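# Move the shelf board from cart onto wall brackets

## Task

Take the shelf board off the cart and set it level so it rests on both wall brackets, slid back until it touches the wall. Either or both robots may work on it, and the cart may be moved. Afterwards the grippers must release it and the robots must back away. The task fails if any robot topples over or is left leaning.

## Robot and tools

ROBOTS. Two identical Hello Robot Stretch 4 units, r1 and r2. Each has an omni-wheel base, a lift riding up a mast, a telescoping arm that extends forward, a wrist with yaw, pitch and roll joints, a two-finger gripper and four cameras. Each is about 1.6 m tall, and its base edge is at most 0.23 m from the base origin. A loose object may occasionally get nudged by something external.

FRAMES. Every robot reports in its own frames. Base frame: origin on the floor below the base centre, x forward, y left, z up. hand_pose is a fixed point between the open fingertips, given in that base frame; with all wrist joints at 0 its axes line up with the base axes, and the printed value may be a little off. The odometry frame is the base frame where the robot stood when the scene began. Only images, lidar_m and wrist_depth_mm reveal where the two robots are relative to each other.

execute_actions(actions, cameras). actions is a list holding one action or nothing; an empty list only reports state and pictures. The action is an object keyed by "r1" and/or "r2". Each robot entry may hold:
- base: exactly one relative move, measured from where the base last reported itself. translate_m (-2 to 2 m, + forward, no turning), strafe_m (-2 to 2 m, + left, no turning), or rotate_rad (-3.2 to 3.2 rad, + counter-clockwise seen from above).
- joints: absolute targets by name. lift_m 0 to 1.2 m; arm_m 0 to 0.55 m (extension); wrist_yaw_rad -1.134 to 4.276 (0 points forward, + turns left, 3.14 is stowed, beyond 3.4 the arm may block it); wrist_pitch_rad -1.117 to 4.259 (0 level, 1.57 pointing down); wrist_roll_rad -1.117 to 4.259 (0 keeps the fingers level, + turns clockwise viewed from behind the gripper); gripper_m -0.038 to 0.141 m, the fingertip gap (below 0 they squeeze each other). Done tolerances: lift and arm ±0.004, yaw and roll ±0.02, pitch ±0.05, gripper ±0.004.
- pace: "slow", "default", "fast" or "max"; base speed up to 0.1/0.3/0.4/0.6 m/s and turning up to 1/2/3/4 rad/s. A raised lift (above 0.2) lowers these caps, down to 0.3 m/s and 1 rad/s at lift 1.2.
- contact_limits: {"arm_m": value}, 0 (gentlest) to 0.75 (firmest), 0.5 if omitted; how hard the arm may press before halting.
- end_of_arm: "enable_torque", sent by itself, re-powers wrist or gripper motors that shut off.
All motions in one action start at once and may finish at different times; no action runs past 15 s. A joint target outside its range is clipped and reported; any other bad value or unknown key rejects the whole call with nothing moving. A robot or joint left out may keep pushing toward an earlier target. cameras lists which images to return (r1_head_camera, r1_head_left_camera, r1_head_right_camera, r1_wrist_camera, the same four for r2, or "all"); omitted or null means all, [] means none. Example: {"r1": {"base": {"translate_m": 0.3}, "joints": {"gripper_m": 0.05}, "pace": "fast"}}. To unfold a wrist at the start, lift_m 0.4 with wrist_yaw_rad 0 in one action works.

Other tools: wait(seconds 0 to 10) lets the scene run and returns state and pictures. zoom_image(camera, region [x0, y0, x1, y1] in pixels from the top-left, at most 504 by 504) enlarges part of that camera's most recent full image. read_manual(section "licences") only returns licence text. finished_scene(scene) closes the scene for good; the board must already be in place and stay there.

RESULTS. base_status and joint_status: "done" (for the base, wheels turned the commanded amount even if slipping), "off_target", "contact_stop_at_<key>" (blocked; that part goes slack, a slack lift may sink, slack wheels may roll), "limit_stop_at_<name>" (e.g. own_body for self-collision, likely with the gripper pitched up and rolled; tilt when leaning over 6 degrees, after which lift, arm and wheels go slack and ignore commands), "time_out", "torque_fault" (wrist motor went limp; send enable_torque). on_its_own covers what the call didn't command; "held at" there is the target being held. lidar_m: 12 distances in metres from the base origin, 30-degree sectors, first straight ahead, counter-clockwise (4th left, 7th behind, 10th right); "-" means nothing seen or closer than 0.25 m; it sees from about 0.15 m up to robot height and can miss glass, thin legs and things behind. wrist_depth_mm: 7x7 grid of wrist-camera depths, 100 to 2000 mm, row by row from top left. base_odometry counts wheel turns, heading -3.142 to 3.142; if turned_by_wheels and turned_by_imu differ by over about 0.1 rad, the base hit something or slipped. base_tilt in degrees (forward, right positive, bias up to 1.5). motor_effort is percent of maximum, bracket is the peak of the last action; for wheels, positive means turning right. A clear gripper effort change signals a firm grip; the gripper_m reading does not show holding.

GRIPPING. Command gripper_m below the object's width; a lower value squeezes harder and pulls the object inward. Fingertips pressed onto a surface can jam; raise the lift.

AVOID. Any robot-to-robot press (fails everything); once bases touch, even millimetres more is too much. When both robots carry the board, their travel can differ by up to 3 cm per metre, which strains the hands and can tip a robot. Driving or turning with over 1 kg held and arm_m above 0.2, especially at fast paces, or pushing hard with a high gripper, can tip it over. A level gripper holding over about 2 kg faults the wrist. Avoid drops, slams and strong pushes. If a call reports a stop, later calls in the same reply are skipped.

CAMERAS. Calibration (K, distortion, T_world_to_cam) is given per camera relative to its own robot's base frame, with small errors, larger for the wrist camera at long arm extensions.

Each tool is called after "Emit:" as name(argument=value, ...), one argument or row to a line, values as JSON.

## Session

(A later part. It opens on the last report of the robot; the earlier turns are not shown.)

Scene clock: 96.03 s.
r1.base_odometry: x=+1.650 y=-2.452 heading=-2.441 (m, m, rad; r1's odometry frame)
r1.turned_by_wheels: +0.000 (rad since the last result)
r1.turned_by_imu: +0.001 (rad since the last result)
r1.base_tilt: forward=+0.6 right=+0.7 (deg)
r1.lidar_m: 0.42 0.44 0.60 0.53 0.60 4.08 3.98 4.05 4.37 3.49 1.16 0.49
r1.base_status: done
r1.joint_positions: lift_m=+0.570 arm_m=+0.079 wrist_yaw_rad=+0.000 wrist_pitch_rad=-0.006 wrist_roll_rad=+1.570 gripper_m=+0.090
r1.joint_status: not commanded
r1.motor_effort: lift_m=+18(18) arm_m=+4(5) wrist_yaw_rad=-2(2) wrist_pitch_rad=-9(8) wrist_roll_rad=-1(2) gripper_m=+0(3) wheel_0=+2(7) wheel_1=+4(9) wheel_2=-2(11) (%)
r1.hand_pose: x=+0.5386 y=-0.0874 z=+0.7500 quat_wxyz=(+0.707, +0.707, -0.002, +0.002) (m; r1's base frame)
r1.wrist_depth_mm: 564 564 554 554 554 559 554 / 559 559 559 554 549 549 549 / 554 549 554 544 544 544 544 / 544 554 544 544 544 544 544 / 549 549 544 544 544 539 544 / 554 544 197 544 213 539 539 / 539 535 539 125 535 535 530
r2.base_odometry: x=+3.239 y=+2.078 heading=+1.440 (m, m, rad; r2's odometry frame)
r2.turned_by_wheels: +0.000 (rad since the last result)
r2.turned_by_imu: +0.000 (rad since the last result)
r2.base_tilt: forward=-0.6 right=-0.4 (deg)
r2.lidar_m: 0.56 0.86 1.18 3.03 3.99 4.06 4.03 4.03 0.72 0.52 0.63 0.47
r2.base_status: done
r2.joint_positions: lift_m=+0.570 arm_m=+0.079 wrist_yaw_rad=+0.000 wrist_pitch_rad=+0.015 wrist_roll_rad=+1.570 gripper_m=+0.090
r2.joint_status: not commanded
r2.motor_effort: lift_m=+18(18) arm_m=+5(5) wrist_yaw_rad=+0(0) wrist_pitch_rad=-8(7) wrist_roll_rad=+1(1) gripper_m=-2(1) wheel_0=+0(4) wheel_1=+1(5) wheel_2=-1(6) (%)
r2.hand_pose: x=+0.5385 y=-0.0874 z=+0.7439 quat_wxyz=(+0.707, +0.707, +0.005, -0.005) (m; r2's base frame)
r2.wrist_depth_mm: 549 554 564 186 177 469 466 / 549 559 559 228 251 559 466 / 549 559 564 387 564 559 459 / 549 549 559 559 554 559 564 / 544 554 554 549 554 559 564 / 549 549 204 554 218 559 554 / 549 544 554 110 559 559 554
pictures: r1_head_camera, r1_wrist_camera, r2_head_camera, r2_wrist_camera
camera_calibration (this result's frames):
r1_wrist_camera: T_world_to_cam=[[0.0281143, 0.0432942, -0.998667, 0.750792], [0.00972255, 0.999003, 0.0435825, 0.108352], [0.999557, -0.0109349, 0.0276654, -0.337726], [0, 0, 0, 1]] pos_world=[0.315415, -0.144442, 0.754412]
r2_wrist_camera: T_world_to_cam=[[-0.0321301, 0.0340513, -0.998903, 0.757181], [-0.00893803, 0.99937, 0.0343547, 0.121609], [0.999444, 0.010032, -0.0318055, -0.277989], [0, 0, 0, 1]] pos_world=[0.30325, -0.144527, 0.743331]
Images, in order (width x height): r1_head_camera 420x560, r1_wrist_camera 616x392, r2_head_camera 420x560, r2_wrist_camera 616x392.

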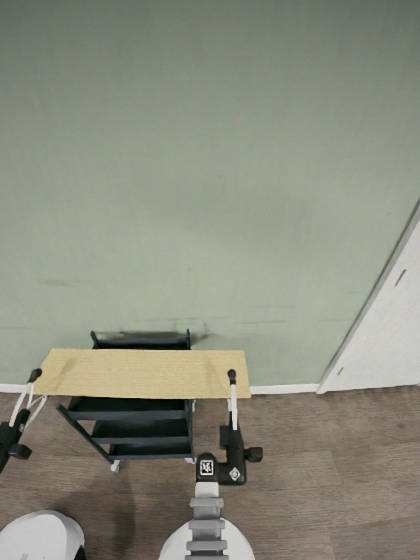

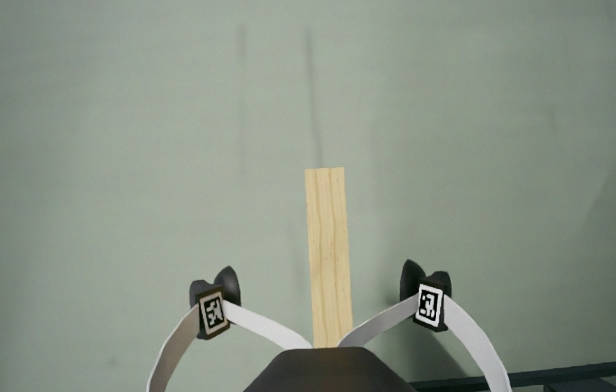

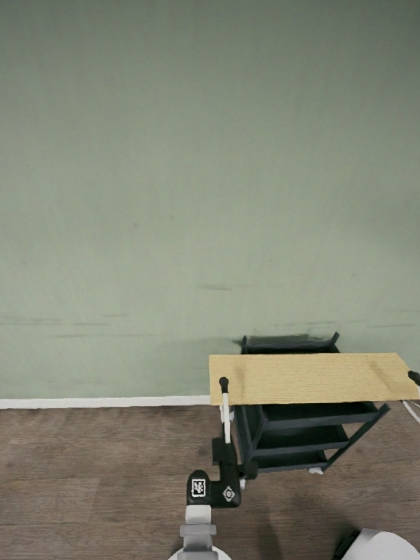

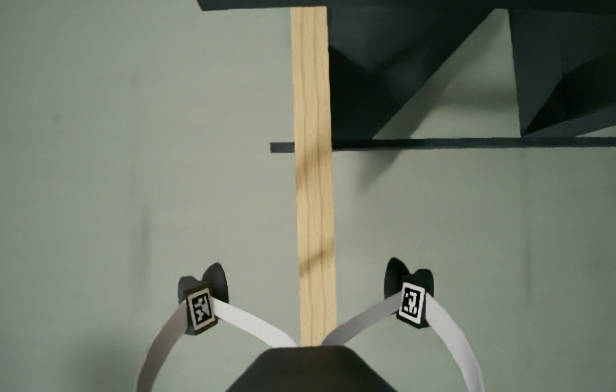

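Emit:
execute_actions(
  actions=[
    {"r1":{"joints":{"arm_m":0.122,"lift_m":0.568,"gripper_m":0.05}},"r2":{"joints":{"arm_m":0.131,"lift_m":0.565,"gripper_m":0.05}}},
  ],
  cameras=[],
)

Emit:
execute_actions(
  actions=[
    {"r1":{"joints":{"gripper_m":-0.025}},"r2":{"joints":{"gripper_m":-0.025}}},
  ],
  cameras=["r1_wrist_camera","r2_wrist_camera"],
)

Emit:
execute_actions(
  actions=[
    {"r1":{"joints":{"lift_m":0.688},"pace":"slow"},"r2":{"joints":{"lift_m":0.685},"pace":"slow"}},
  ],
)

Scene clock: 108.50 s.
r1.base_odometry: x=+1.650 y=-2.452 heading=-2.441 (m, m, rad; r1's odometry frame)
r1.turned_by_wheels: +0.000 (rad since the last result)
r1.turned_by_imu: +0.001 (rad since the last result)
r1.base_tilt: forward=+0.7 right=+0.9 (deg)
r1.lidar_m: 0.43 0.44 0.59 0.50 0.59 4.08 4.00 4.05 4.35 3.47 1.17 0.87
r1.base_status: not commanded
r1.joint_positions: lift_m=+0.568 arm_m=+0.121 wrist_yaw_rad=+0.000 wrist_pitch_rad=-0.004 wrist_roll_rad=+1.570 gripper_m=+0.050
r1.joint_status: all done
r1.motor_effort: lift_m=+17(18) arm_m=+4(5) wrist_yaw_rad=-1(2) wrist_pitch_rad=-14(15) wrist_roll_rad=+0(1) gripper_m=-5(4) wheel_0=+2(2) wheel_1=+4(3) wheel_2=-2(2) (%)
r1.hand_pose: x=+0.5806 y=-0.0875 z=+0.7475 quat_wxyz=(+0.707, +0.707, -0.001, +0.001) (m; r1's base frame)
r1.wrist_depth_mm: 517 521 517 521 521 512 521 / 517 517 504 517 512 517 517 / 508 517 512 512 508 512 508 / 512 504 504 132 508 504 500 / 500 500 508 131 500 500 496 / 496 500 204 131 196 500 496 / 496 492 496 121 492 488 492
r2.base_odometry: x=+3.239 y=+2.078 heading=+1.440 (m, m, rad; r2's odometry frame)
r2.turned_by_wheels: +0.000 (rad since the last result)
r2.turned_by_imu: +0.001 (rad since the last result)
r2.base_tilt: forward=-0.5 right=-0.1 (deg)
r2.lidar_m: 0.60 0.85 1.18 3.04 3.99 4.08 4.04 4.01 0.73 0.50 0.61 0.44
r2.base_status: not commanded
r2.joint_positions: lift_m=+0.565 arm_m=+0.130 wrist_yaw_rad=+0.000 wrist_pitch_rad=+0.016 wrist_roll_rad=+1.570 gripper_m=+0.050
r2.joint_status: all done
r2.motor_effort: lift_m=+16(20) arm_m=+5(6) wrist_yaw_rad=+1(3) wrist_pitch_rad=-9(9) wrist_roll_rad=+1(0) gripper_m=-5(7) wheel_0=+0(1) wheel_1=+1(1) wheel_2=-1(1) (%)
r2.hand_pose: x=+0.5895 y=-0.0875 z=+0.7390 quat_wxyz=(+0.707, +0.707, +0.005, -0.006) (m; r2's base frame)
r2.wrist_depth_mm: 500 504 508 135 171 512 415 / 504 504 500 135 243 512 415 / 500 492 504 135 512 508 459 / 496 500 500 135 508 508 512 / 496 496 500 135 504 512 517 / 492 500 198 135 199 504 508 / 488 492 496 110 504 504 508
pictures: none
No camera images: the call's "cameras" was empty. Leave "cameras" out to get every camera's image.

Scene clock: 109.97 s.
r1.base_odometry: x=+1.650 y=-2.452 heading=-2.441 (m, m, rad; r1's odometry frame)
r1.turned_by_wheels: +0.000 (rad since the last result)
r1.turned_by_imu: +0.000 (rad since the last result)
r1.base_tilt: forward=+0.6 right=+0.6 (deg)
r1.lidar_m: 0.43 0.44 0.61 0.52 0.61 4.11 4.01 4.05 4.35 3.47 1.17 0.88
r1.base_status: not commanded
r1.joint_positions: lift_m=+0.568 arm_m=+0.121 wrist_yaw_rad=+0.001 wrist_pitch_rad=-0.003 wrist_roll_rad=+1.570 gripper_m=-0.024
r1.joint_status: all done
r1.motor_effort: lift_m=+17(17) arm_m=+4(4) wrist_yaw_rad=-5(5) wrist_pitch_rad=-16(16) wrist_roll_rad=+0(1) gripper_m=-22(21) wheel_0=+2(2) wheel_1=+4(4) wheel_2=-2(2) (%)
r1.hand_pose: x=+0.5808 y=-0.0871 z=+0.7473 quat_wxyz=(+0.707, +0.707, -0.001, +0.001) (m; r1's base frame)
r1.wrist_depth_mm: 521 521 517 517 517 512 517 / 508 517 517 512 517 512 512 / 504 512 512 508 512 508 504 / 504 504 504 122 500 512 500 / 500 504 500 121 496 500 504 / 500 500 500 121 183 496 500 / 496 492 496 116 492 492 496
r2.base_odometry: x=+3.239 y=+2.078 heading=+1.440 (m, m, rad; r2's odometry frame)
r2.turned_by_wheels: +0.000 (rad since the last result)
r2.turned_by_imu: +0.000 (rad since the last result)
r2.base_tilt: forward=-0.5 right=-0.2 (deg)
r2.lidar_m: 0.57 0.87 1.17 3.08 3.97 4.11 4.04 4.05 0.70 0.51 0.63 0.47
r2.base_status: not commanded
r2.joint_positions: lift_m=+0.565 arm_m=+0.130 wrist_yaw_rad=+0.001 wrist_pitch_rad=+0.016 wrist_roll_rad=+1.570 gripper_m=-0.024
r2.joint_status: all done
r2.motor_effort: lift_m=+16(16) arm_m=+4(5) wrist_yaw_rad=-2(3) wrist_pitch_rad=-9(9) wrist_roll_rad=-1(1) gripper_m=-24(23) wheel_0=+1(1) wheel_1=+1(1) wheel_2=-1(1) (%)
r2.hand_pose: x=+0.5898 y=-0.0872 z=+0.7390 quat_wxyz=(+0.707, +0.707, +0.006, -0.005) (m; r2's base frame)
r2.wrist_depth_mm: 496 500 504 127 172 512 415 / 496 500 504 128 245 508 413 / 496 500 500 128 504 504 462 / 496 504 504 127 504 508 508 / 496 500 496 127 508 508 508 / 492 496 186 127 187 504 512 / 492 492 496 110 500 500 504
pictures: r1_wrist_camera, r2_wrist_camera
camera_calibration (this result's frames):
r1_wrist_camera: T_world_to_cam=[[0.0255611, 0.0433115, -0.998735, 0.748438], [0.00882811, 0.999012, 0.0435495, 0.108314], [0.999634, -0.00993011, 0.0251535, -0.377968], [0, 0, 0, 1]] pos_world=[0.357743, -0.144376, 0.752281]
r2_wrist_camera: T_world_to_cam=[[-0.0326561, 0.0340296, -0.998887, 0.754146], [-0.00970505, 0.999362, 0.0343631, 0.122458], [0.99942, 0.0108164, -0.032305, -0.328914], [0, 0, 0, 1]] pos_world=[0.354539, -0.144485, 0.738473]
Images, in order (width x height): r1_wrist_camera 616x392, r2_wrist_camera 616x392.

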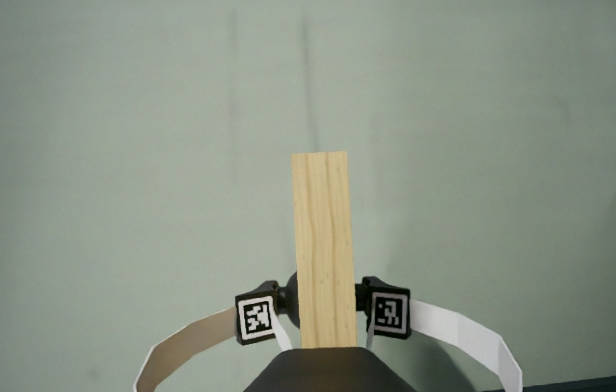

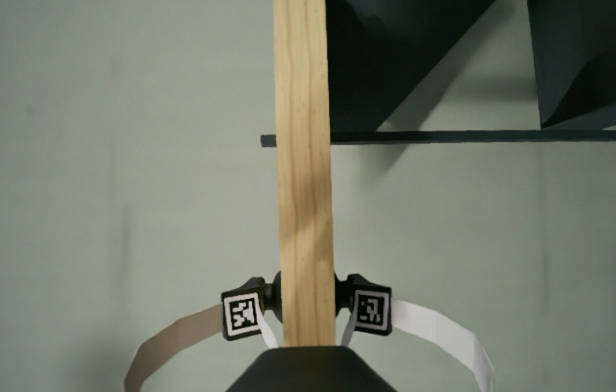

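Scene clock: 111.80 s.
r1.base_odometry: x=+1.650 y=-2.452 heading=-2.441 (m, m, rad; r1's odometry frame)
r1.turned_by_wheels: +0.000 (rad since the last result)
r1.turned_by_imu: +0.000 (rad since the last result)
r1.base_tilt: forward=+0.7 right=+0.7 (deg)
r1.lidar_m: 0.43 0.43 0.57 0.49 0.60 4.09 4.00 4.07 4.35 3.53 1.18 0.85
r1.base_status: not commanded
r1.joint_positions: lift_m=+0.687 arm_m=+0.121 wrist_yaw_rad=+0.000 wrist_pitch_rad=+0.005 wrist_roll_rad=+1.570 gripper_m=-0.024
r1.joint_status: all done
r1.on_its_own: wrist_pitch_rad is at rest, and its effort (-38) is outside its rest range (-23 to +23)
r1.motor_effort: lift_m=+27(28) arm_m=+3(4) wrist_yaw_rad=-2(5) wrist_pitch_rad=-38(38) wrist_roll_rad=+2(0) gripper_m=-19(19) wheel_0=+2(2) wheel_1=+4(4) wheel_2=-2(2) (%)
r1.hand_pose: x=+0.5808 y=-0.0873 z=+0.8643 quat_wxyz=(+0.707, +0.707, +0.002, -0.001) (m; r1's base frame)
r1.wrist_depth_mm: 517 512 512 517 517 521 521 / 512 512 517 512 512 521 512 / 504 508 508 512 504 512 512 / 504 512 504 121 508 500 508 / 496 496 504 121 500 504 504 / 496 496 504 121 178 504 500 / 492 488 492 116 496 500 496
r2.base_odometry: x=+3.239 y=+2.078 heading=+1.440 (m, m, rad; r2's odometry frame)
r2.turned_by_wheels: +0.000 (rad since the last result)
r2.turned_by_imu: +0.000 (rad since the last result)
r2.base_tilt: forward=-0.5 right=-0.2 (deg)
r2.lidar_m: 0.61 0.87 1.19 3.04 3.94 4.09 4.02 4.06 0.72 0.51 0.61 0.45
r2.base_status: not commanded
r2.joint_positions: lift_m=+0.685 arm_m=+0.130 wrist_yaw_rad=+0.001 wrist_pitch_rad=+0.024 wrist_roll_rad=+1.570 gripper_m=-0.024
r2.joint_status: all done
r2.on_its_own: wrist_pitch_rad is at rest, and its effort (-34) is outside its rest range (-23 to +23)
r2.motor_effort: lift_m=+25(26) arm_m=+4(4) wrist_yaw_rad=-2(3) wrist_pitch_rad=-34(36) wrist_roll_rad=-2(1) gripper_m=-23(23) wheel_0=+1(0) wheel_1=+1(1) wheel_2=-1(1) (%)
r2.hand_pose: x=+0.5897 y=-0.0872 z=+0.8558 quat_wxyz=(+0.707, +0.707, +0.009, -0.008) (m; r2's base frame)
r2.wrist_depth_mm: 496 504 508 127 517 364 265 / 496 500 500 127 508 304 245 / 492 492 504 127 504 508 517 / 492 496 504 127 508 517 512 / 496 496 496 127 508 508 512 / 488 496 187 127 185 512 517 / 492 492 496 110 508 512 512
pictures: r1_head_camera, r1_head_left_camera, r1_head_right_camera, r1_wrist_camera, r2_head_camera, r2_head_left_camera, r2_head_right_camera, r2_wrist_camera
camera_calibration (this result's frames):
r1_wrist_camera: T_world_to_cam=[[0.0179987, 0.0431703, -0.998906, 0.869871], [0.00982057, 0.999012, 0.0433518, 0.103003], [0.99979, -0.0105901, 0.017557, -0.374437], [0, 0, 0, 1]] pos_world=[0.35769, -0.144419, 0.871028]
r2_wrist_camera: T_world_to_cam=[[-0.0410174, 0.0340317, -0.998579, 0.875536], [-0.00918388, 0.999365, 0.0344357, 0.11814], [0.999116, 0.0105833, -0.0406788, -0.317745], [0, 0, 0, 1]] pos_world=[0.354461, -0.144498, 0.857298]
Images, in order (width x height): r1_head_camera 420x560, r1_head_left_camera 420x672, r1_head_right_camera 420x672, r1_wrist_camera 616x392, r2_head_camera 420x560, r2_head_left_camera 420x672, r2_head_right_camera 420x672, r2_wrist_camera 616x392.

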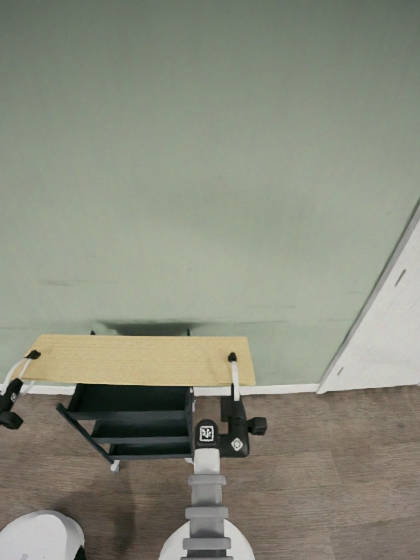

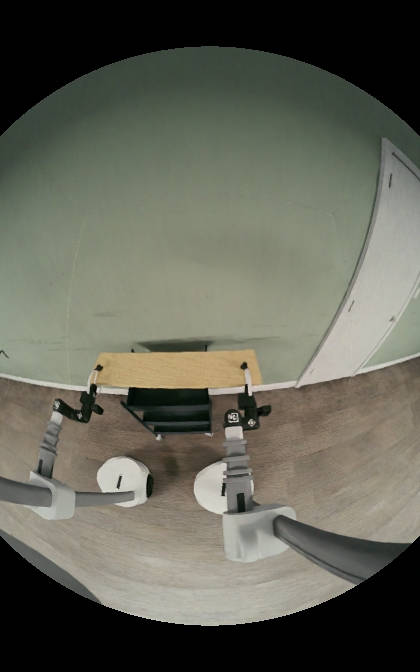

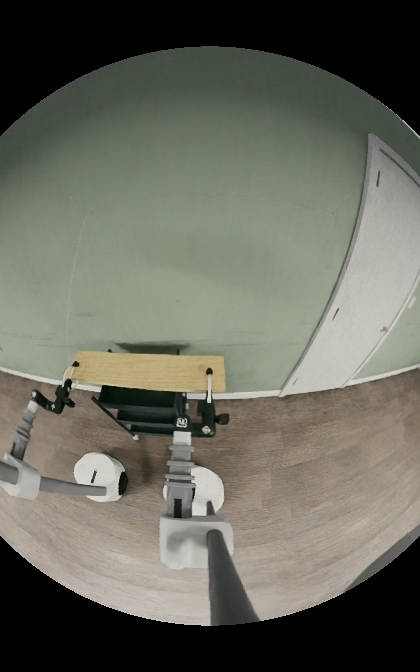

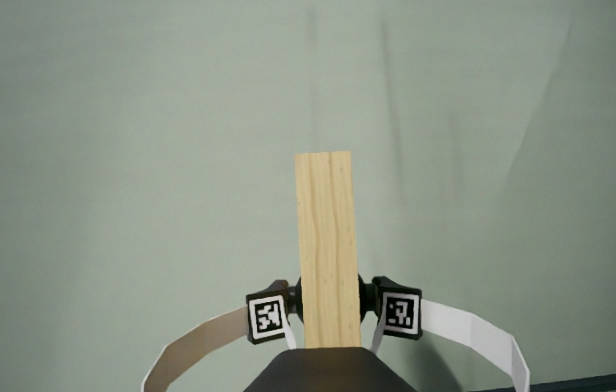

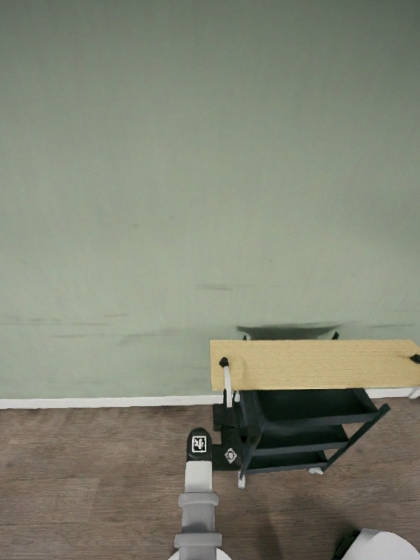

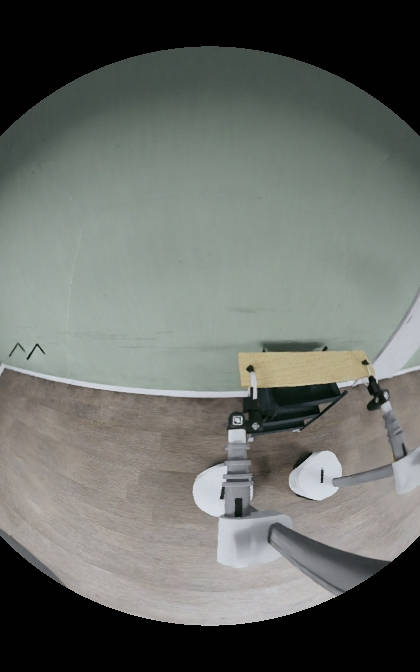

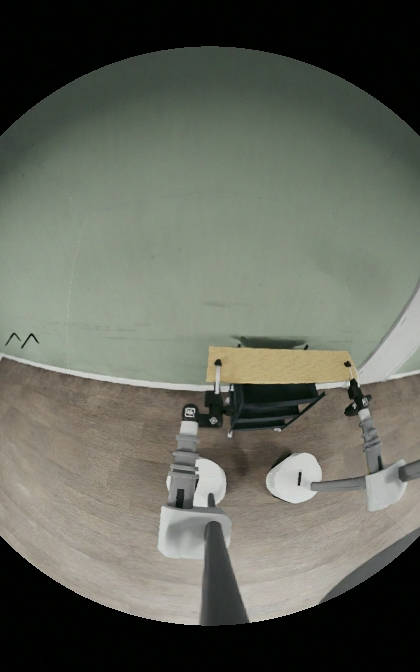

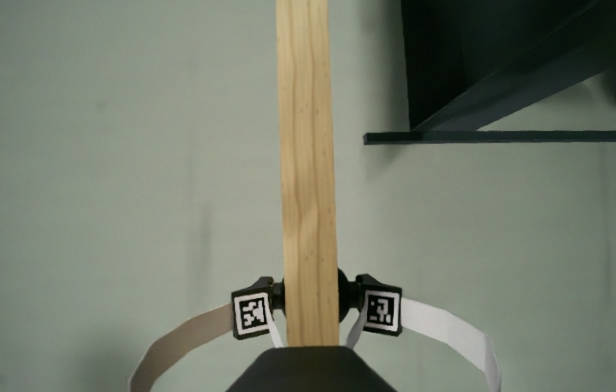

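Emit:
execute_actions(
  actions=[
    {"r1":{"base":{"strafe_m":0.3},"joints":{"lift_m":0.748},"pace":"slow"},"r2":{"base":{"strafe_m":0.3},"joints":{"lift_m":0.745},"pace":"slow"}},
  ],
  cameras=["r1_head_camera","r1_wrist_camera"],
)

Scene clock: 121.33 s.
r1.base_odometry: x=+1.843 y=-2.681 heading=-2.441 (m, m, rad; r1's odometry frame)
r1.turned_by_wheels: +0.000 (rad since the last result)
r1.turned_by_imu: +0.003 (rad since the last result)
r1.base_tilt: forward=+0.6 right=+0.6 (deg)
r1.lidar_m: 0.40 0.42 0.64 0.52 0.61 4.09 4.00 4.08 4.65 3.46 1.22 0.41
r1.base_status: done
r1.joint_positions: lift_m=+0.747 arm_m=+0.121 wrist_yaw_rad=+0.000 wrist_pitch_rad=+0.004 wrist_roll_rad=+1.570 gripper_m=-0.024
r1.joint_status: all done
r1.on_its_own: wrist_pitch_rad is at rest, and its effort (-38) is outside its rest range (-23 to +23)
r1.motor_effort: lift_m=+26(26) arm_m=+4(4) wrist_yaw_rad=-3(3) wrist_pitch_rad=-38(37) wrist_roll_rad=-1(1) gripper_m=-18(19) wheel_0=+0(6) wheel_1=+5(9) wheel_2=+0(2) (%)
r1.hand_pose: x=+0.5808 y=-0.0873 z=+0.9244 quat_wxyz=(+0.708, +0.707, +0.002, -0.001) (m; r1's base frame)
r1.wrist_depth_mm: 508 512 512 512 512 517 517 / 508 512 512 508 512 512 517 / 504 504 504 508 500 418 364 / 500 500 504 121 500 418 379 / 496 496 500 121 500 415 379 / 488 492 492 120 179 407 382 / 488 484 492 115 488 402 382
r2.base_odometry: x=+2.941 y=+2.117 heading=+1.440 (m, m, rad; r2's odometry frame)
r2.turned_by_wheels: +0.000 (rad since the last result)
r2.turned_by_imu: +0.002 (rad since the last result)
r2.base_tilt: forward=-0.6 right=-0.1 (deg)
r2.lidar_m: 0.63 0.83 1.16 3.04 3.66 4.13 4.02 4.07 0.69 0.52 0.64 0.49
r2.base_status: done
r2.joint_positions: lift_m=+0.745 arm_m=+0.130 wrist_yaw_rad=-0.002 wrist_pitch_rad=+0.024 wrist_roll_rad=+1.570 gripper_m=-0.024
r2.joint_status: all done
r2.on_its_own: wrist_pitch_rad is at rest, and its effort (-33) is outside its rest range (-23 to +23)
r2.motor_effort: lift_m=+25(27) arm_m=+4(4) wrist_yaw_rad=+5(5) wrist_pitch_rad=-33(33) wrist_roll_rad=-1(1) gripper_m=-24(24) wheel_0=-2(6) wheel_1=+1(2) wheel_2=-3(1) (%)
r2.hand_pose: x=+0.5895 y=-0.0879 z=+0.9159 quat_wxyz=(+0.707, +0.707, +0.008, -0.009) (m; r2's base frame)
r2.wrist_depth_mm: 496 492 504 127 512 512 512 / 488 496 500 127 500 508 512 / 492 492 496 127 504 504 517 / 488 492 488 127 504 504 512 / 484 492 488 128 496 504 504 / 484 484 187 128 186 504 504 / 484 480 492 110 500 500 512
pictures: r1_head_camera, r1_wrist_camera
camera_calibration (this result's frames):
r1_wrist_camera: T_world_to_cam=[[0.018204, 0.0431607, -0.998902, 0.929756], [0.00995, 0.999011, 0.0433467, 0.100368], [0.999785, -0.0107282, 0.0177565, -0.375674], [0, 0, 0, 1]] pos_world=[0.357669, -0.144428, 0.931056]
Images, in order (width x height): r1_head_camera 420x560, r1_wrist_camera 616x392.

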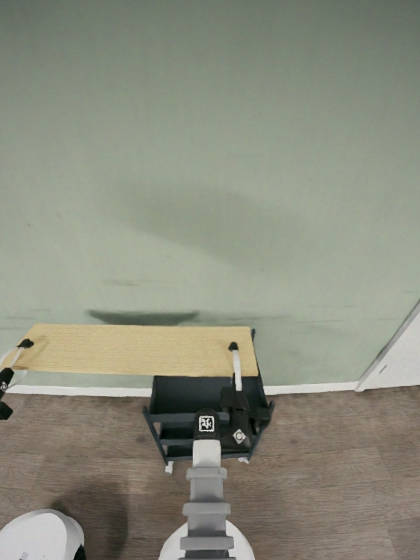

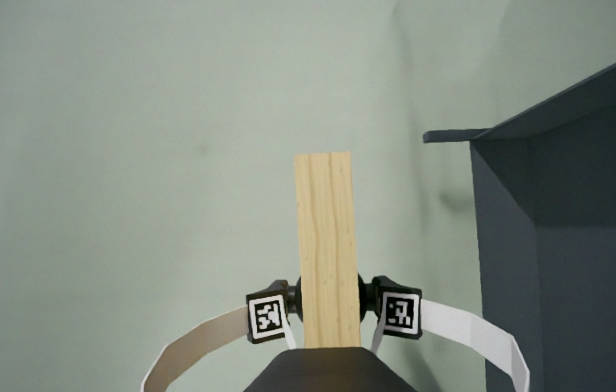

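r2 slightly faster.

Emit:
execute_actions(
  actions=[
    {"r1":{"base":{"strafe_m":0.705}},"r2":{"base":{"strafe_m":0.7}}},
  ],
  cameras=["r1_head_camera","r2_head_left_camera"],
)

Scene clock: 129.20 s.
r1.base_odometry: x=+2.298 y=-3.220 heading=-2.440 (m, m, rad; r1's odometry frame)
r1.turned_by_wheels: +0.000 (rad since the last result)
r1.turned_by_imu: +0.003 (rad since the last result)
r1.base_tilt: forward=+0.7 right=+0.8 (deg)
r1.lidar_m: 0.46 0.48 0.64 0.52 0.65 4.10 4.03 4.07 5.35 3.40 0.61 0.70
r1.base_status: done
r1.joint_positions: lift_m=+0.747 arm_m=+0.121 wrist_yaw_rad=+0.001 wrist_pitch_rad=+0.004 wrist_roll_rad=+1.570 gripper_m=-0.024
r1.joint_status: not commanded
r1.on_its_own: wrist_pitch_rad is at rest, and its effort (-36) is outside its rest range (-23 to +23)
r1.motor_effort: lift_m=+26(26) arm_m=+4(4) wrist_yaw_rad=-3(8) wrist_pitch_rad=-36(36) wrist_roll_rad=+0(0) gripper_m=-18(20) wheel_0=+1(8) wheel_1=+3(7) wheel_2=+0(1) (%)
r1.hand_pose: x=+0.5808 y=-0.0873 z=+0.9244 quat_wxyz=(+0.708, +0.707, +0.002, -0.001) (m; r1's base frame)
r1.wrist_depth_mm: 504 500 500 508 508 504 508 / 496 504 504 504 500 508 504 / 496 492 500 496 500 496 504 / 488 496 488 121 492 496 504 / 484 488 492 120 496 500 496 / 480 484 492 120 180 496 496 / 484 484 484 116 484 488 488
r2.base_odometry: x=+2.247 y=+2.209 heading=+1.439 (m, m, rad; r2's odometry frame)
r2.turned_by_wheels: -0.001 (rad since the last result)
r2.turned_by_imu: +0.001 (rad since the last result)
r2.base_tilt: forward=-0.7 right=-0.1 (deg)
r2.lidar_m: 0.62 0.87 0.99 2.82 2.93 3.96 4.06 4.08 0.64 0.50 0.68 0.51
r2.base_status: done
r2.joint_positions: lift_m=+0.745 arm_m=+0.130 wrist_yaw_rad=-0.002 wrist_pitch_rad=+0.024 wrist_roll_rad=+1.570 gripper_m=-0.024
r2.joint_status: not commanded
r2.on_its_own: wrist_pitch_rad is at rest, and its effort (-33) is outside its rest range (-23 to +23)
r2.motor_effort: lift_m=+24(25) arm_m=+4(4) wrist_yaw_rad=+6(12) wrist_pitch_rad=-33(33) wrist_roll_rad=+1(1) gripper_m=-23(22) wheel_0=-2(11) wheel_1=-2(7) wheel_2=-3(5) (%)
r2.hand_pose: x=+0.5895 y=-0.0880 z=+0.9159 quat_wxyz=(+0.707, +0.707, +0.008, -0.009) (m; r2's base frame)
r2.wrist_depth_mm: 473 480 480 126 492 500 500 / 477 480 484 126 488 492 500 / 473 477 477 126 484 492 500 / 473 473 477 126 484 492 492 / 473 477 477 126 480 488 492 / 473 473 187 127 186 488 488 / 469 469 473 110 484 488 492
pictures: r1_head_camera, r2_head_left_camera
Images, in order (width x height): r1_head_camera 420x560, r2_head_left_camera 420x672.

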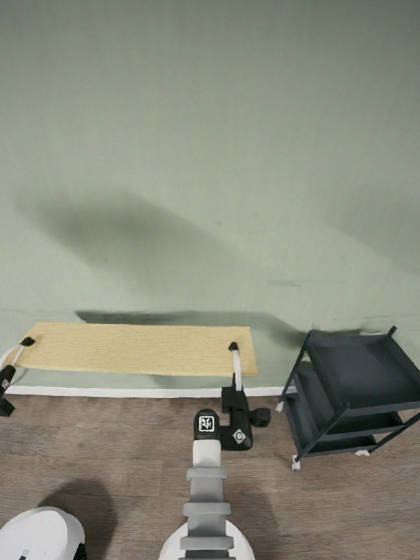

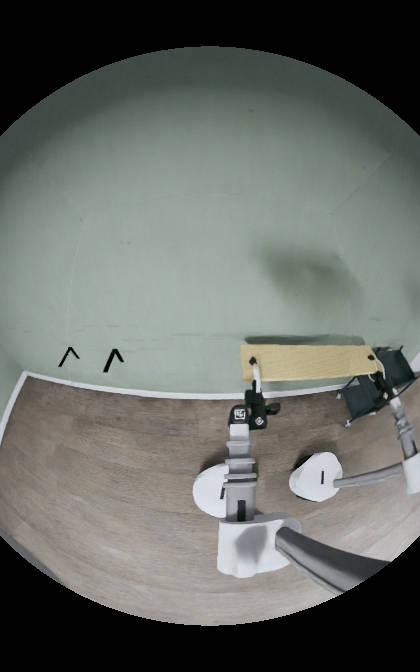

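Emit:
execute_actions(
  actions=[
    {"r1":{"base":{"strafe_m":1.442},"joints":{"lift_m":0.633,"arm_m":0.08}},"r2":{"base":{"strafe_m":1.43},"joints":{"lift_m":0.63,"arm_m":0.07}}},
  ],
  cameras=["r1_head_camera","r2_head_camera","r1_wrist_camera","r2_wrist_camera"],
)

Scene clock: 144.93 s.
r1.base_odometry: x=+3.229 y=-4.321 heading=-2.440 (m, m, rad; r1's odometry frame)
r1.turned_by_wheels: +0.000 (rad since the last result)
r1.turned_by_imu: +0.007 (rad since the last result)
r1.base_tilt: forward=+0.6 right=+0.6 (deg)
r1.lidar_m: 0.41 0.44 0.60 0.53 2.21 3.04 4.06 4.09 5.55 1.97 1.16 0.61
r1.base_status: done
r1.joint_positions: lift_m=+0.633 arm_m=+0.081 wrist_yaw_rad=+0.000 wrist_pitch_rad=+0.004 wrist_roll_rad=+1.570 gripper_m=-0.024
r1.joint_status: all done
r1.on_its_own: wrist_pitch_rad is at rest, and its effort (-37) is outside its rest range (-23 to +23)
r1.motor_effort: lift_m=+20(25) arm_m=-5(2) wrist_yaw_rad=-1(13) wrist_pitch_rad=-37(37) wrist_roll_rad=+0(1) gripper_m=-17(19) wheel_0=+0(7) wheel_1=+4(15) wheel_2=+0(0) (%)
r1.hand_pose: x=+0.5402 y=-0.0875 z=+0.8099 quat_wxyz=(+0.708, +0.707, +0.001, -0.002) (m; r1's base frame)
r1.wrist_depth_mm: 525 530 535 530 530 535 539 / 535 521 530 530 535 530 535 / 525 530 530 521 521 525 530 / 517 525 525 120 521 525 525 / 517 521 525 120 525 521 525 / 512 521 517 120 179 517 521 / 512 512 521 115 517 504 512
r2.base_odometry: x=+0.830 y=+2.397 heading=+1.439 (m, m, rad; r2's odometry frame)
r2.turned_by_wheels: +0.000 (rad since the last result)
r2.turned_by_imu: +0.002 (rad since the last result)
r2.base_tilt: forward=-0.6 right=-0.1 (deg)
r2.lidar_m: 0.59 0.82 1.11 1.37 1.42 1.97 4.07 4.10 0.62 0.50 0.60 0.47
r2.base_status: done
r2.joint_positions: lift_m=+0.630 arm_m=+0.071 wrist_yaw_rad=+0.002 wrist_pitch_rad=+0.024 wrist_roll_rad=+1.570 gripper_m=-0.024
r2.joint_status: all done
r2.on_its_own: wrist_pitch_rad is at rest, and its effort (-34) is outside its rest range (-23 to +23)
r2.motor_effort: lift_m=+19(22) arm_m=-5(5) wrist_yaw_rad=-5(20) wrist_pitch_rad=-34(35) wrist_roll_rad=+1(1) gripper_m=-23(24) wheel_0=+1(10) wheel_1=-2(8) wheel_2=-2(5) (%)
r2.hand_pose: x=+0.5303 y=-0.0870 z=+0.8012 quat_wxyz=(+0.707, +0.707, +0.009, -0.008) (m; r2's base frame)
r2.wrist_depth_mm: 500 504 508 125 517 521 530 / 504 504 512 125 521 521 525 / 500 504 508 126 517 521 521 / 500 504 504 126 521 521 521 / 492 500 512 126 508 517 521 / 496 500 187 127 186 521 521 / 496 488 500 110 512 512 517
pictures: r1_head_camera, r1_wrist_camera, r2_head_camera, r2_wrist_camera
camera_calibration (this result's frames):
r1_wrist_camera: T_world_to_cam=[[0.0181325, 0.0431498, -0.998904, 0.816189], [0.0104803, 0.999005, 0.0433444, 0.105601], [0.999781, -0.0112548, 0.0176622, -0.333034], [0, 0, 0, 1]] pos_world=[0.317054, -0.144462, 0.816599]
r2_wrist_camera: T_world_to_cam=[[-0.0413717, 0.0339918, -0.998565, 0.818717], [-0.0101356, 0.999355, 0.0344386, 0.119699], [0.999092, 0.0115459, -0.0410005, -0.26025], [0, 0, 0, 1]] pos_world=[0.295099, -0.144446, 0.802749]
Images, in order (width x height): r1_head_camera 420x560, r1_wrist_camera 616x392, r2_head_camera 420x560, r2_wrist_camera 616x392.

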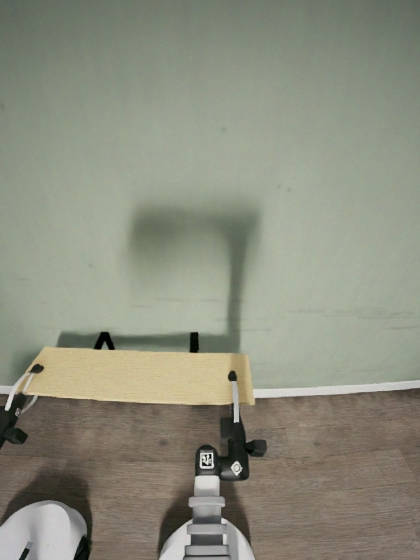

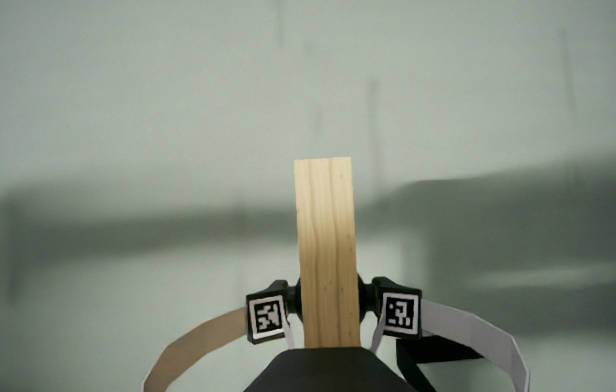

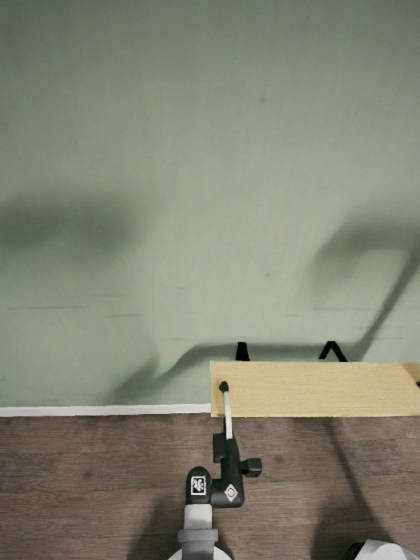

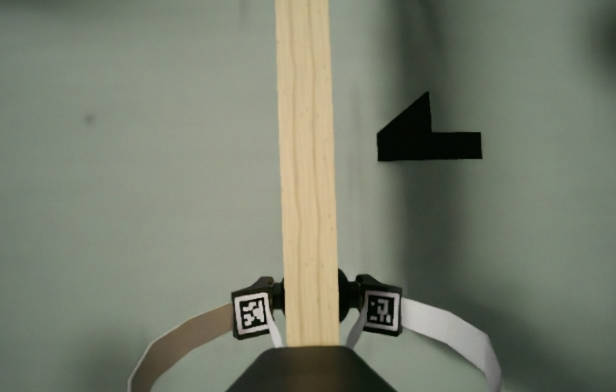

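Emit:
execute_actions(
  actions=[
    {"r1":{"base":{"strafe_m":0.028},"joints":{"lift_m":0.573,"arm_m":0.25},"pace":"slow"},"r2":{"base":{"strafe_m":0.03},"joints":{"lift_m":0.57,"arm_m":0.227},"pace":"slow"}},
  ],
  cameras=["r1_head_camera","r2_head_camera","r1_wrist_camera","r2_wrist_camera"],
)

Scene clock: 156.90 s.
r1.base_odometry: x=+3.247 y=-4.342 heading=-2.440 (m, m, rad; r1's odometry frame)
r1.turned_by_wheels: +0.000 (rad since the last result)
r1.turned_by_imu: +0.002 (rad since the last result)
r1.base_tilt: forward=+0.7 right=+0.6 (deg)
r1.lidar_m: 0.58 0.62 0.60 0.50 2.21 3.00 4.06 4.09 5.53 1.98 1.19 0.87
r1.base_status: done
r1.joint_positions: lift_m=+0.573 arm_m=+0.249 wrist_yaw_rad=+0.000 wrist_pitch_rad=+0.004 wrist_roll_rad=+1.570 gripper_m=-0.024
r1.joint_status: all done
r1.on_its_own: wrist_pitch_rad is at rest, and its effort (-37) is outside its rest range (-23 to +23)
r1.motor_effort: lift_m=+19(20) arm_m=+5(4) wrist_yaw_rad=-3(0) wrist_pitch_rad=-37(38) wrist_roll_rad=+0(1) gripper_m=-18(20) wheel_0=-1(8) wheel_1=+7(12) wheel_2=+0(0) (%)
r1.hand_pose: x=+0.7085 y=-0.0873 z=+0.7500 quat_wxyz=(+0.708, +0.707, +0.002, -0.001) (m; r1's base frame)
r1.wrist_depth_mm: 359 359 362 364 366 364 368 / 359 359 362 362 362 368 364 / 357 355 359 362 359 362 366 / 353 357 357 121 362 357 362 / 353 355 355 121 359 359 357 / 349 351 353 121 180 355 355 / 345 347 349 116 349 351 351
r2.base_odometry: x=+0.800 y=+2.401 heading=+1.439 (m, m, rad; r2's odometry frame)
r2.turned_by_wheels: +0.000 (rad since the last result)
r2.turned_by_imu: +0.001 (rad since the last result)
r2.base_tilt: forward=-0.5 right=-0.2 (deg)
r2.lidar_m: 0.68 0.82 1.10 1.36 1.42 1.94 4.08 4.10 0.60 0.51 0.72 0.58
r2.base_status: done
r2.joint_positions: lift_m=+0.570 arm_m=+0.226 wrist_yaw_rad=+0.002 wrist_pitch_rad=+0.024 wrist_roll_rad=+1.570 gripper_m=-0.024
r2.joint_status: all done
r2.on_its_own: wrist_pitch_rad is at rest, and its effort (-34) is outside its rest range (-23 to +23)
r2.motor_effort: lift_m=+19(20) arm_m=+5(4) wrist_yaw_rad=-6(7) wrist_pitch_rad=-34(35) wrist_roll_rad=-1(1) gripper_m=-23(23) wheel_0=-3(5) wheel_1=+1(6) wheel_2=-1(0) (%)
r2.hand_pose: x=+0.6857 y=-0.0867 z=+0.7413 quat_wxyz=(+0.707, +0.707, +0.009, -0.008) (m; r2's base frame)
r2.wrist_depth_mm: 345 347 351 127 355 359 362 / 345 347 351 127 357 357 364 / 345 347 351 127 357 357 364 / 347 345 349 127 355 357 362 / 345 347 351 127 357 357 359 / 342 345 187 127 185 359 362 / 342 343 347 110 355 357 357
pictures: r1_head_camera, r1_wrist_camera, r2_head_camera, r2_wrist_camera
camera_calibration (this result's frames):
r1_wrist_camera: T_world_to_cam=[[0.0181769, 0.0431611, -0.998903, 0.753207], [0.00986671, 0.999011, 0.0433453, 0.106694], [0.999786, -0.0106438, 0.0177331, -0.500264], [0, 0, 0, 1]] pos_world=[0.485413, -0.144422, 0.756627]
r2_wrist_camera: T_world_to_cam=[[-0.0412045, 0.0339602, -0.998573, 0.7652], [-0.0109151, 0.999347, 0.0344369, 0.123649], [0.999091, 0.0123185, -0.0408069, -0.418036], [0, 0, 0, 1]] pos_world=[0.450536, -0.144405, 0.742792]
Images, in order (width x height): r1_head_camera 420x560, r1_wrist_camera 616x392, r2_head_camera 420x560, r2_wrist_camera 616x392.

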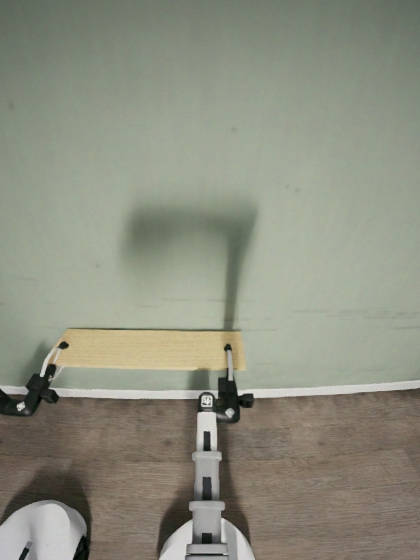

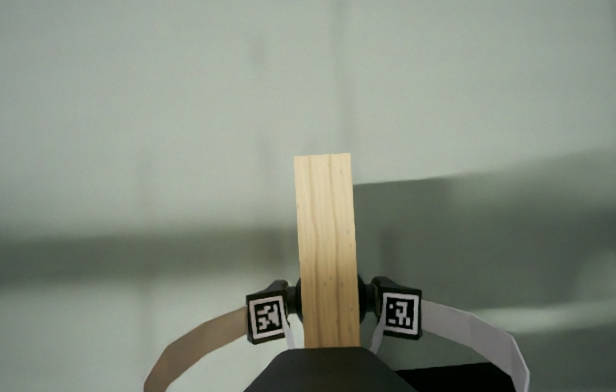

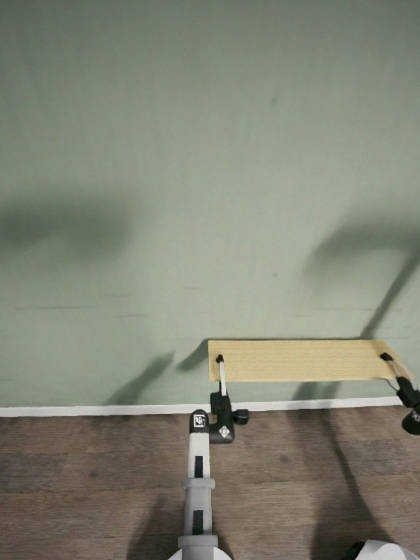

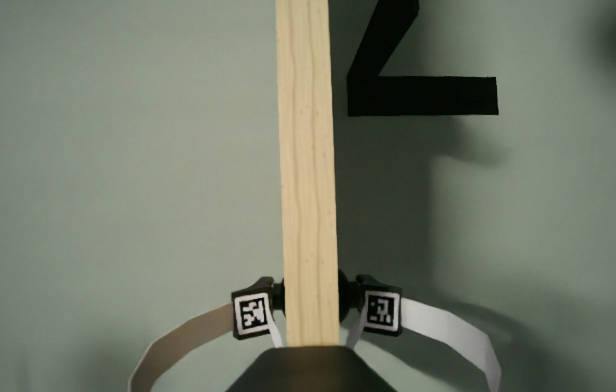

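Emit:
execute_actions(
  actions=[
    {"r1":{"joints":{"lift_m":0.546,"arm_m":0.27},"pace":"slow"},"r2":{"joints":{"lift_m":0.543,"arm_m":0.238},"pace":"slow"}},
  ],
  cameras=["r2_wrist_camera"],
)

Scene clock: 162.73 s.
r1.base_odometry: x=+3.247 y=-4.342 heading=-2.440 (m, m, rad; r1's odometry frame)
r1.turned_by_wheels: +0.000 (rad since the last result)
r1.turned_by_imu: +0.001 (rad since the last result)
r1.base_tilt: forward=+0.9 right=+0.7 (deg)
r1.lidar_m: 0.61 0.64 0.61 0.50 2.16 2.98 4.08 4.10 5.53 1.99 1.20 0.86
r1.base_status: not commanded
r1.joint_positions: lift_m=+0.546 arm_m=+0.269 wrist_yaw_rad=+0.000 wrist_pitch_rad=+0.004 wrist_roll_rad=+1.570 gripper_m=-0.024
r1.joint_status: all done
r1.on_its_own: wrist_pitch_rad is at rest, and its effort (-37) is outside its rest range (-23 to +23)
r1.motor_effort: lift_m=+19(20) arm_m=+5(4) wrist_yaw_rad=-3(3) wrist_pitch_rad=-37(37) wrist_roll_rad=-1(1) gripper_m=-20(18) wheel_0=-1(1) wheel_1=+7(7) wheel_2=+0(0) (%)
r1.hand_pose: x=+0.7285 y=-0.0873 z=+0.7230 quat_wxyz=(+0.708, +0.707, +0.002, -0.001) (m; r1's base frame)
r1.wrist_depth_mm: 343 342 342 343 343 343 343 / 342 342 340 343 343 343 345 / 336 338 340 340 340 342 342 / 332 336 336 122 340 340 340 / 332 334 336 121 338 338 336 / 330 330 330 121 180 336 334 / 329 330 327 115 332 329 334
r2.base_odometry: x=+0.800 y=+2.401 heading=+1.439 (m, m, rad; r2's odometry frame)
r2.turned_by_wheels: +0.000 (rad since the last result)
r2.turned_by_imu: +0.001 (rad since the last result)
r2.base_tilt: forward=-0.5 right=-0.3 (deg)
r2.lidar_m: 0.65 0.82 1.12 1.36 1.41 1.93 4.11 4.11 0.61 0.50 0.73 0.61
r2.base_status: not commanded
r2.joint_positions: lift_m=+0.543 arm_m=+0.237 wrist_yaw_rad=+0.003 wrist_pitch_rad=+0.024 wrist_roll_rad=+1.570 gripper_m=-0.024
r2.joint_status: all done
r2.on_its_own: wrist_pitch_rad is at rest, and its effort (-35) is outside its rest range (-23 to +23)
r2.motor_effort: lift_m=+19(18) arm_m=+5(3) wrist_yaw_rad=-8(7) wrist_pitch_rad=-35(35) wrist_roll_rad=+1(2) gripper_m=-23(24) wheel_0=-2(2) wheel_1=+0(0) wheel_2=-1(1) (%)
r2.hand_pose: x=+0.6967 y=-0.0867 z=+0.7142 quat_wxyz=(+0.707, +0.707, +0.010, -0.008) (m; r2's base frame)
r2.wrist_depth_mm: 334 336 342 128 345 349 353 / 334 338 342 128 343 349 349 / 332 336 340 128 345 347 351 / 332 336 338 128 345 347 349 / 332 336 338 128 343 345 349 / 330 334 187 128 186 345 349 / 332 334 338 110 343 345 347
pictures: r2_wrist_camera
camera_calibration (this result's frames):
r2_wrist_camera: T_world_to_cam=[[-0.0414051, 0.0339486, -0.998566, 0.738785], [-0.0111784, 0.999344, 0.0344386, 0.124805], [0.99908, 0.0125883, -0.0409985, -0.429997], [0, 0, 0, 1]] pos_world=[0.461586, -0.144391, 0.715798]
Images, in order (width x height): r2_wrist_camera 616x392.

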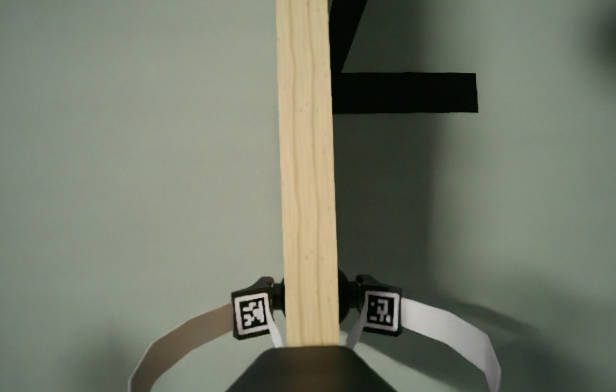

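Emit:
execute_actions(
  actions=[
    {"r1":{"joints":{"lift_m":0.531},"pace":"slow"},"r2":{"joints":{"lift_m":0.528},"pace":"slow"}},
  ],
  cameras=["r2_wrist_camera"],
)

Scene clock: 168.70 s.
r1.base_odometry: x=+3.247 y=-4.342 heading=-2.440 (m, m, rad; r1's odometry frame)
r1.turned_by_wheels: +0.000 (rad since the last result)
r1.turned_by_imu: +0.001 (rad since the last result)
r1.base_tilt: forward=+0.7 right=+0.6 (deg)
r1.lidar_m: 0.60 0.65 0.61 0.51 2.20 2.97 4.05 4.09 5.52 1.99 1.19 0.86
r1.base_status: not commanded
r1.joint_positions: lift_m=+0.531 arm_m=+0.269 wrist_yaw_rad=+0.000 wrist_pitch_rad=-0.002 wrist_roll_rad=+1.570 gripper_m=-0.024
r1.joint_status: all done
r1.motor_effort: lift_m=+18(19) arm_m=+5(5) wrist_yaw_rad=-1(3) wrist_pitch_rad=-19(38) wrist_roll_rad=+0(1) gripper_m=-21(18) wheel_0=-2(1) wheel_1=+7(7) wheel_2=+0(0) (%)
r1.hand_pose: x=+0.7284 y=-0.0875 z=+0.7099 quat_wxyz=(+0.708, +0.707, -0.001, +0.001) (m; r1's base frame)
r1.wrist_depth_mm: 345 343 343 342 342 345 345 / 343 343 340 342 343 342 342 / 336 340 340 338 340 342 342 / 336 338 336 122 336 338 340 / 336 338 336 121 336 336 334 / 332 336 334 121 184 334 330 / 332 330 329 116 330 329 330
r2.base_odometry: x=+0.800 y=+2.401 heading=+1.439 (m, m, rad; r2's odometry frame)
r2.turned_by_wheels: +0.000 (rad since the last result)
r2.turned_by_imu: +0.001 (rad since the last result)
r2.base_tilt: forward=-0.6 right=-0.1 (deg)
r2.lidar_m: 0.65 0.84 1.09 1.37 1.43 1.92 4.10 4.11 0.63 0.50 0.72 0.62
r2.base_status: not commanded
r2.joint_positions: lift_m=+0.528 arm_m=+0.237 wrist_yaw_rad=+0.002 wrist_pitch_rad=+0.017 wrist_roll_rad=+1.570 gripper_m=-0.024
r2.joint_status: all done
r2.motor_effort: lift_m=+17(20) arm_m=+5(5) wrist_yaw_rad=-5(8) wrist_pitch_rad=-13(34) wrist_roll_rad=+0(1) gripper_m=-21(22) wheel_0=-2(2) wheel_1=+1(1) wheel_2=-1(1) (%)
r2.hand_pose: x=+0.6967 y=-0.0868 z=+0.7015 quat_wxyz=(+0.707, +0.707, +0.007, -0.005) (m; r2's base frame)
r2.wrist_depth_mm: 338 340 342 128 345 347 351 / 336 338 338 128 342 349 347 / 336 340 342 128 343 345 349 / 336 338 340 128 342 347 345 / 334 338 336 128 343 343 345 / 334 338 188 127 187 343 345 / 336 334 338 110 342 342 345
pictures: r2_wrist_camera
camera_calibration (this result's frames):
r2_wrist_camera: T_world_to_cam=[[-0.0340758, 0.0339794, -0.998841, 0.721177], [-0.0110957, 0.999347, 0.0343751, 0.125327], [0.999358, 0.0122543, -0.0336765, -0.435893], [0, 0, 0, 1]] pos_world=[0.461578, -0.144408, 0.701354]
Images, in order (width x height): r2_wrist_camera 616x392.

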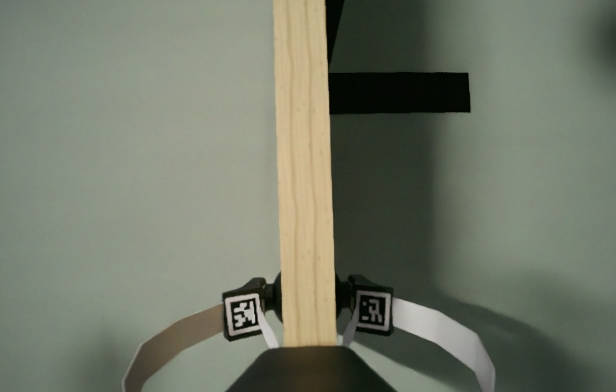

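Resting. Lower a bit more and push gently.

Emit:
execute_actions(
  actions=[
    {"r1":{"joints":{"lift_m":0.526,"arm_m":0.295},"contact_limits":{"arm_m":0.1},"pace":"slow"},"r2":{"joints":{"lift_m":0.524,"arm_m":0.262},"contact_limits":{"arm_m":0.1},"pace":"slow"}},
  ],
  cameras=["r1_head_camera","r2_head_camera"],
)

Scene clock: 178.60 s.
r1.base_odometry: x=+3.247 y=-4.342 heading=-2.440 (m, m, rad; r1's odometry frame)
r1.turned_by_wheels: +0.000 (rad since the last result)
r1.turned_by_imu: +0.001 (rad since the last result)
r1.base_tilt: forward=+0.6 right=+0.6 (deg)
r1.lidar_m: 0.63 0.64 0.60 0.51 2.17 2.99 4.07 4.07 5.54 1.98 1.20 0.88
r1.base_status: not commanded
r1.joint_positions: lift_m=+0.526 arm_m=+0.289 wrist_yaw_rad=-0.005 wrist_pitch_rad=-0.006 wrist_roll_rad=+1.570 gripper_m=-0.025
r1.joint_status: arm_m contact_stop (moved +0.020 of +0.026); the others done
r1.on_its_own: arm_m is slack since a contact_stop (your +0.295 is given up)
r1.motor_effort: lift_m=+19(21) arm_m=+0(13) wrist_yaw_rad=+12(16) wrist_pitch_rad=-8(18) wrist_roll_rad=-1(0) gripper_m=-16(19) wheel_0=+1(1) wheel_1=+7(7) wheel_2=-2(2) (%)
r1.contact_limits: arm_m 0.1
r1.hand_pose: x=+0.7482 y=-0.0888 z=+0.7062 quat_wxyz=(+0.708, +0.707, -0.004, +0.000) (m; r1's base frame)
r1.wrist_depth_mm: 327 329 325 324 325 325 325 / 329 325 324 324 322 322 320 / 322 320 322 324 320 322 319 / 320 319 317 121 319 317 317 / 319 317 317 120 315 315 317 / 315 314 186 119 185 314 310 / 312 312 310 114 309 310 310
r2.base_odometry: x=+0.800 y=+2.401 heading=+1.439 (m, m, rad; r2's odometry frame)
r2.turned_by_wheels: +0.000 (rad since the last result)
r2.turned_by_imu: +0.001 (rad since the last result)
r2.base_tilt: forward=-0.4 right=-0.2 (deg)
r2.lidar_m: 0.69 0.82 1.09 1.36 1.40 1.87 4.08 4.10 0.58 0.51 0.73 0.63
r2.base_status: not commanded
r2.joint_positions: lift_m=+0.524 arm_m=+0.252 wrist_yaw_rad=-0.003 wrist_pitch_rad=+0.014 wrist_roll_rad=+1.570 gripper_m=-0.025
r2.joint_status: arm_m contact_stop (moved +0.015 of +0.025); the others done
r2.on_its_own: arm_m is slack since a contact_stop (your +0.262 is given up)
r2.motor_effort: lift_m=+19(18) arm_m=+0(11) wrist_yaw_rad=+8(10) wrist_pitch_rad=-5(13) wrist_roll_rad=+0(1) gripper_m=-19(23) wheel_0=+3(3) wheel_1=+2(2) wheel_2=-6(6) (%)
r2.contact_limits: arm_m 0.1
r2.hand_pose: x=+0.7113 y=-0.0882 z=+0.6984 quat_wxyz=(+0.707, +0.707, +0.004, -0.006) (m; r2's base frame)
r2.wrist_depth_mm: 325 327 329 128 332 334 334 / 325 325 329 129 329 332 334 / 324 324 327 128 330 332 334 / 322 325 327 128 329 330 330 / 322 325 325 127 327 329 332 / 324 324 185 127 187 325 330 / 322 320 325 110 327 327 329
pictures: r1_head_camera, r2_head_camera
Images, in order (width x height): r1_head_camera 420x560, r2_head_camera 420x560.

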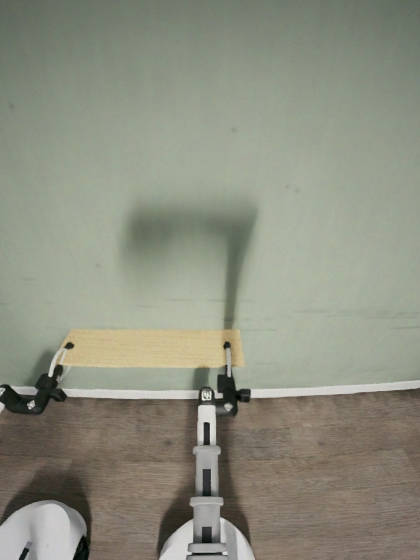

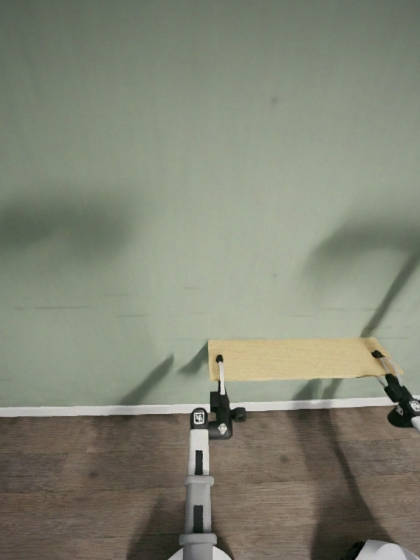

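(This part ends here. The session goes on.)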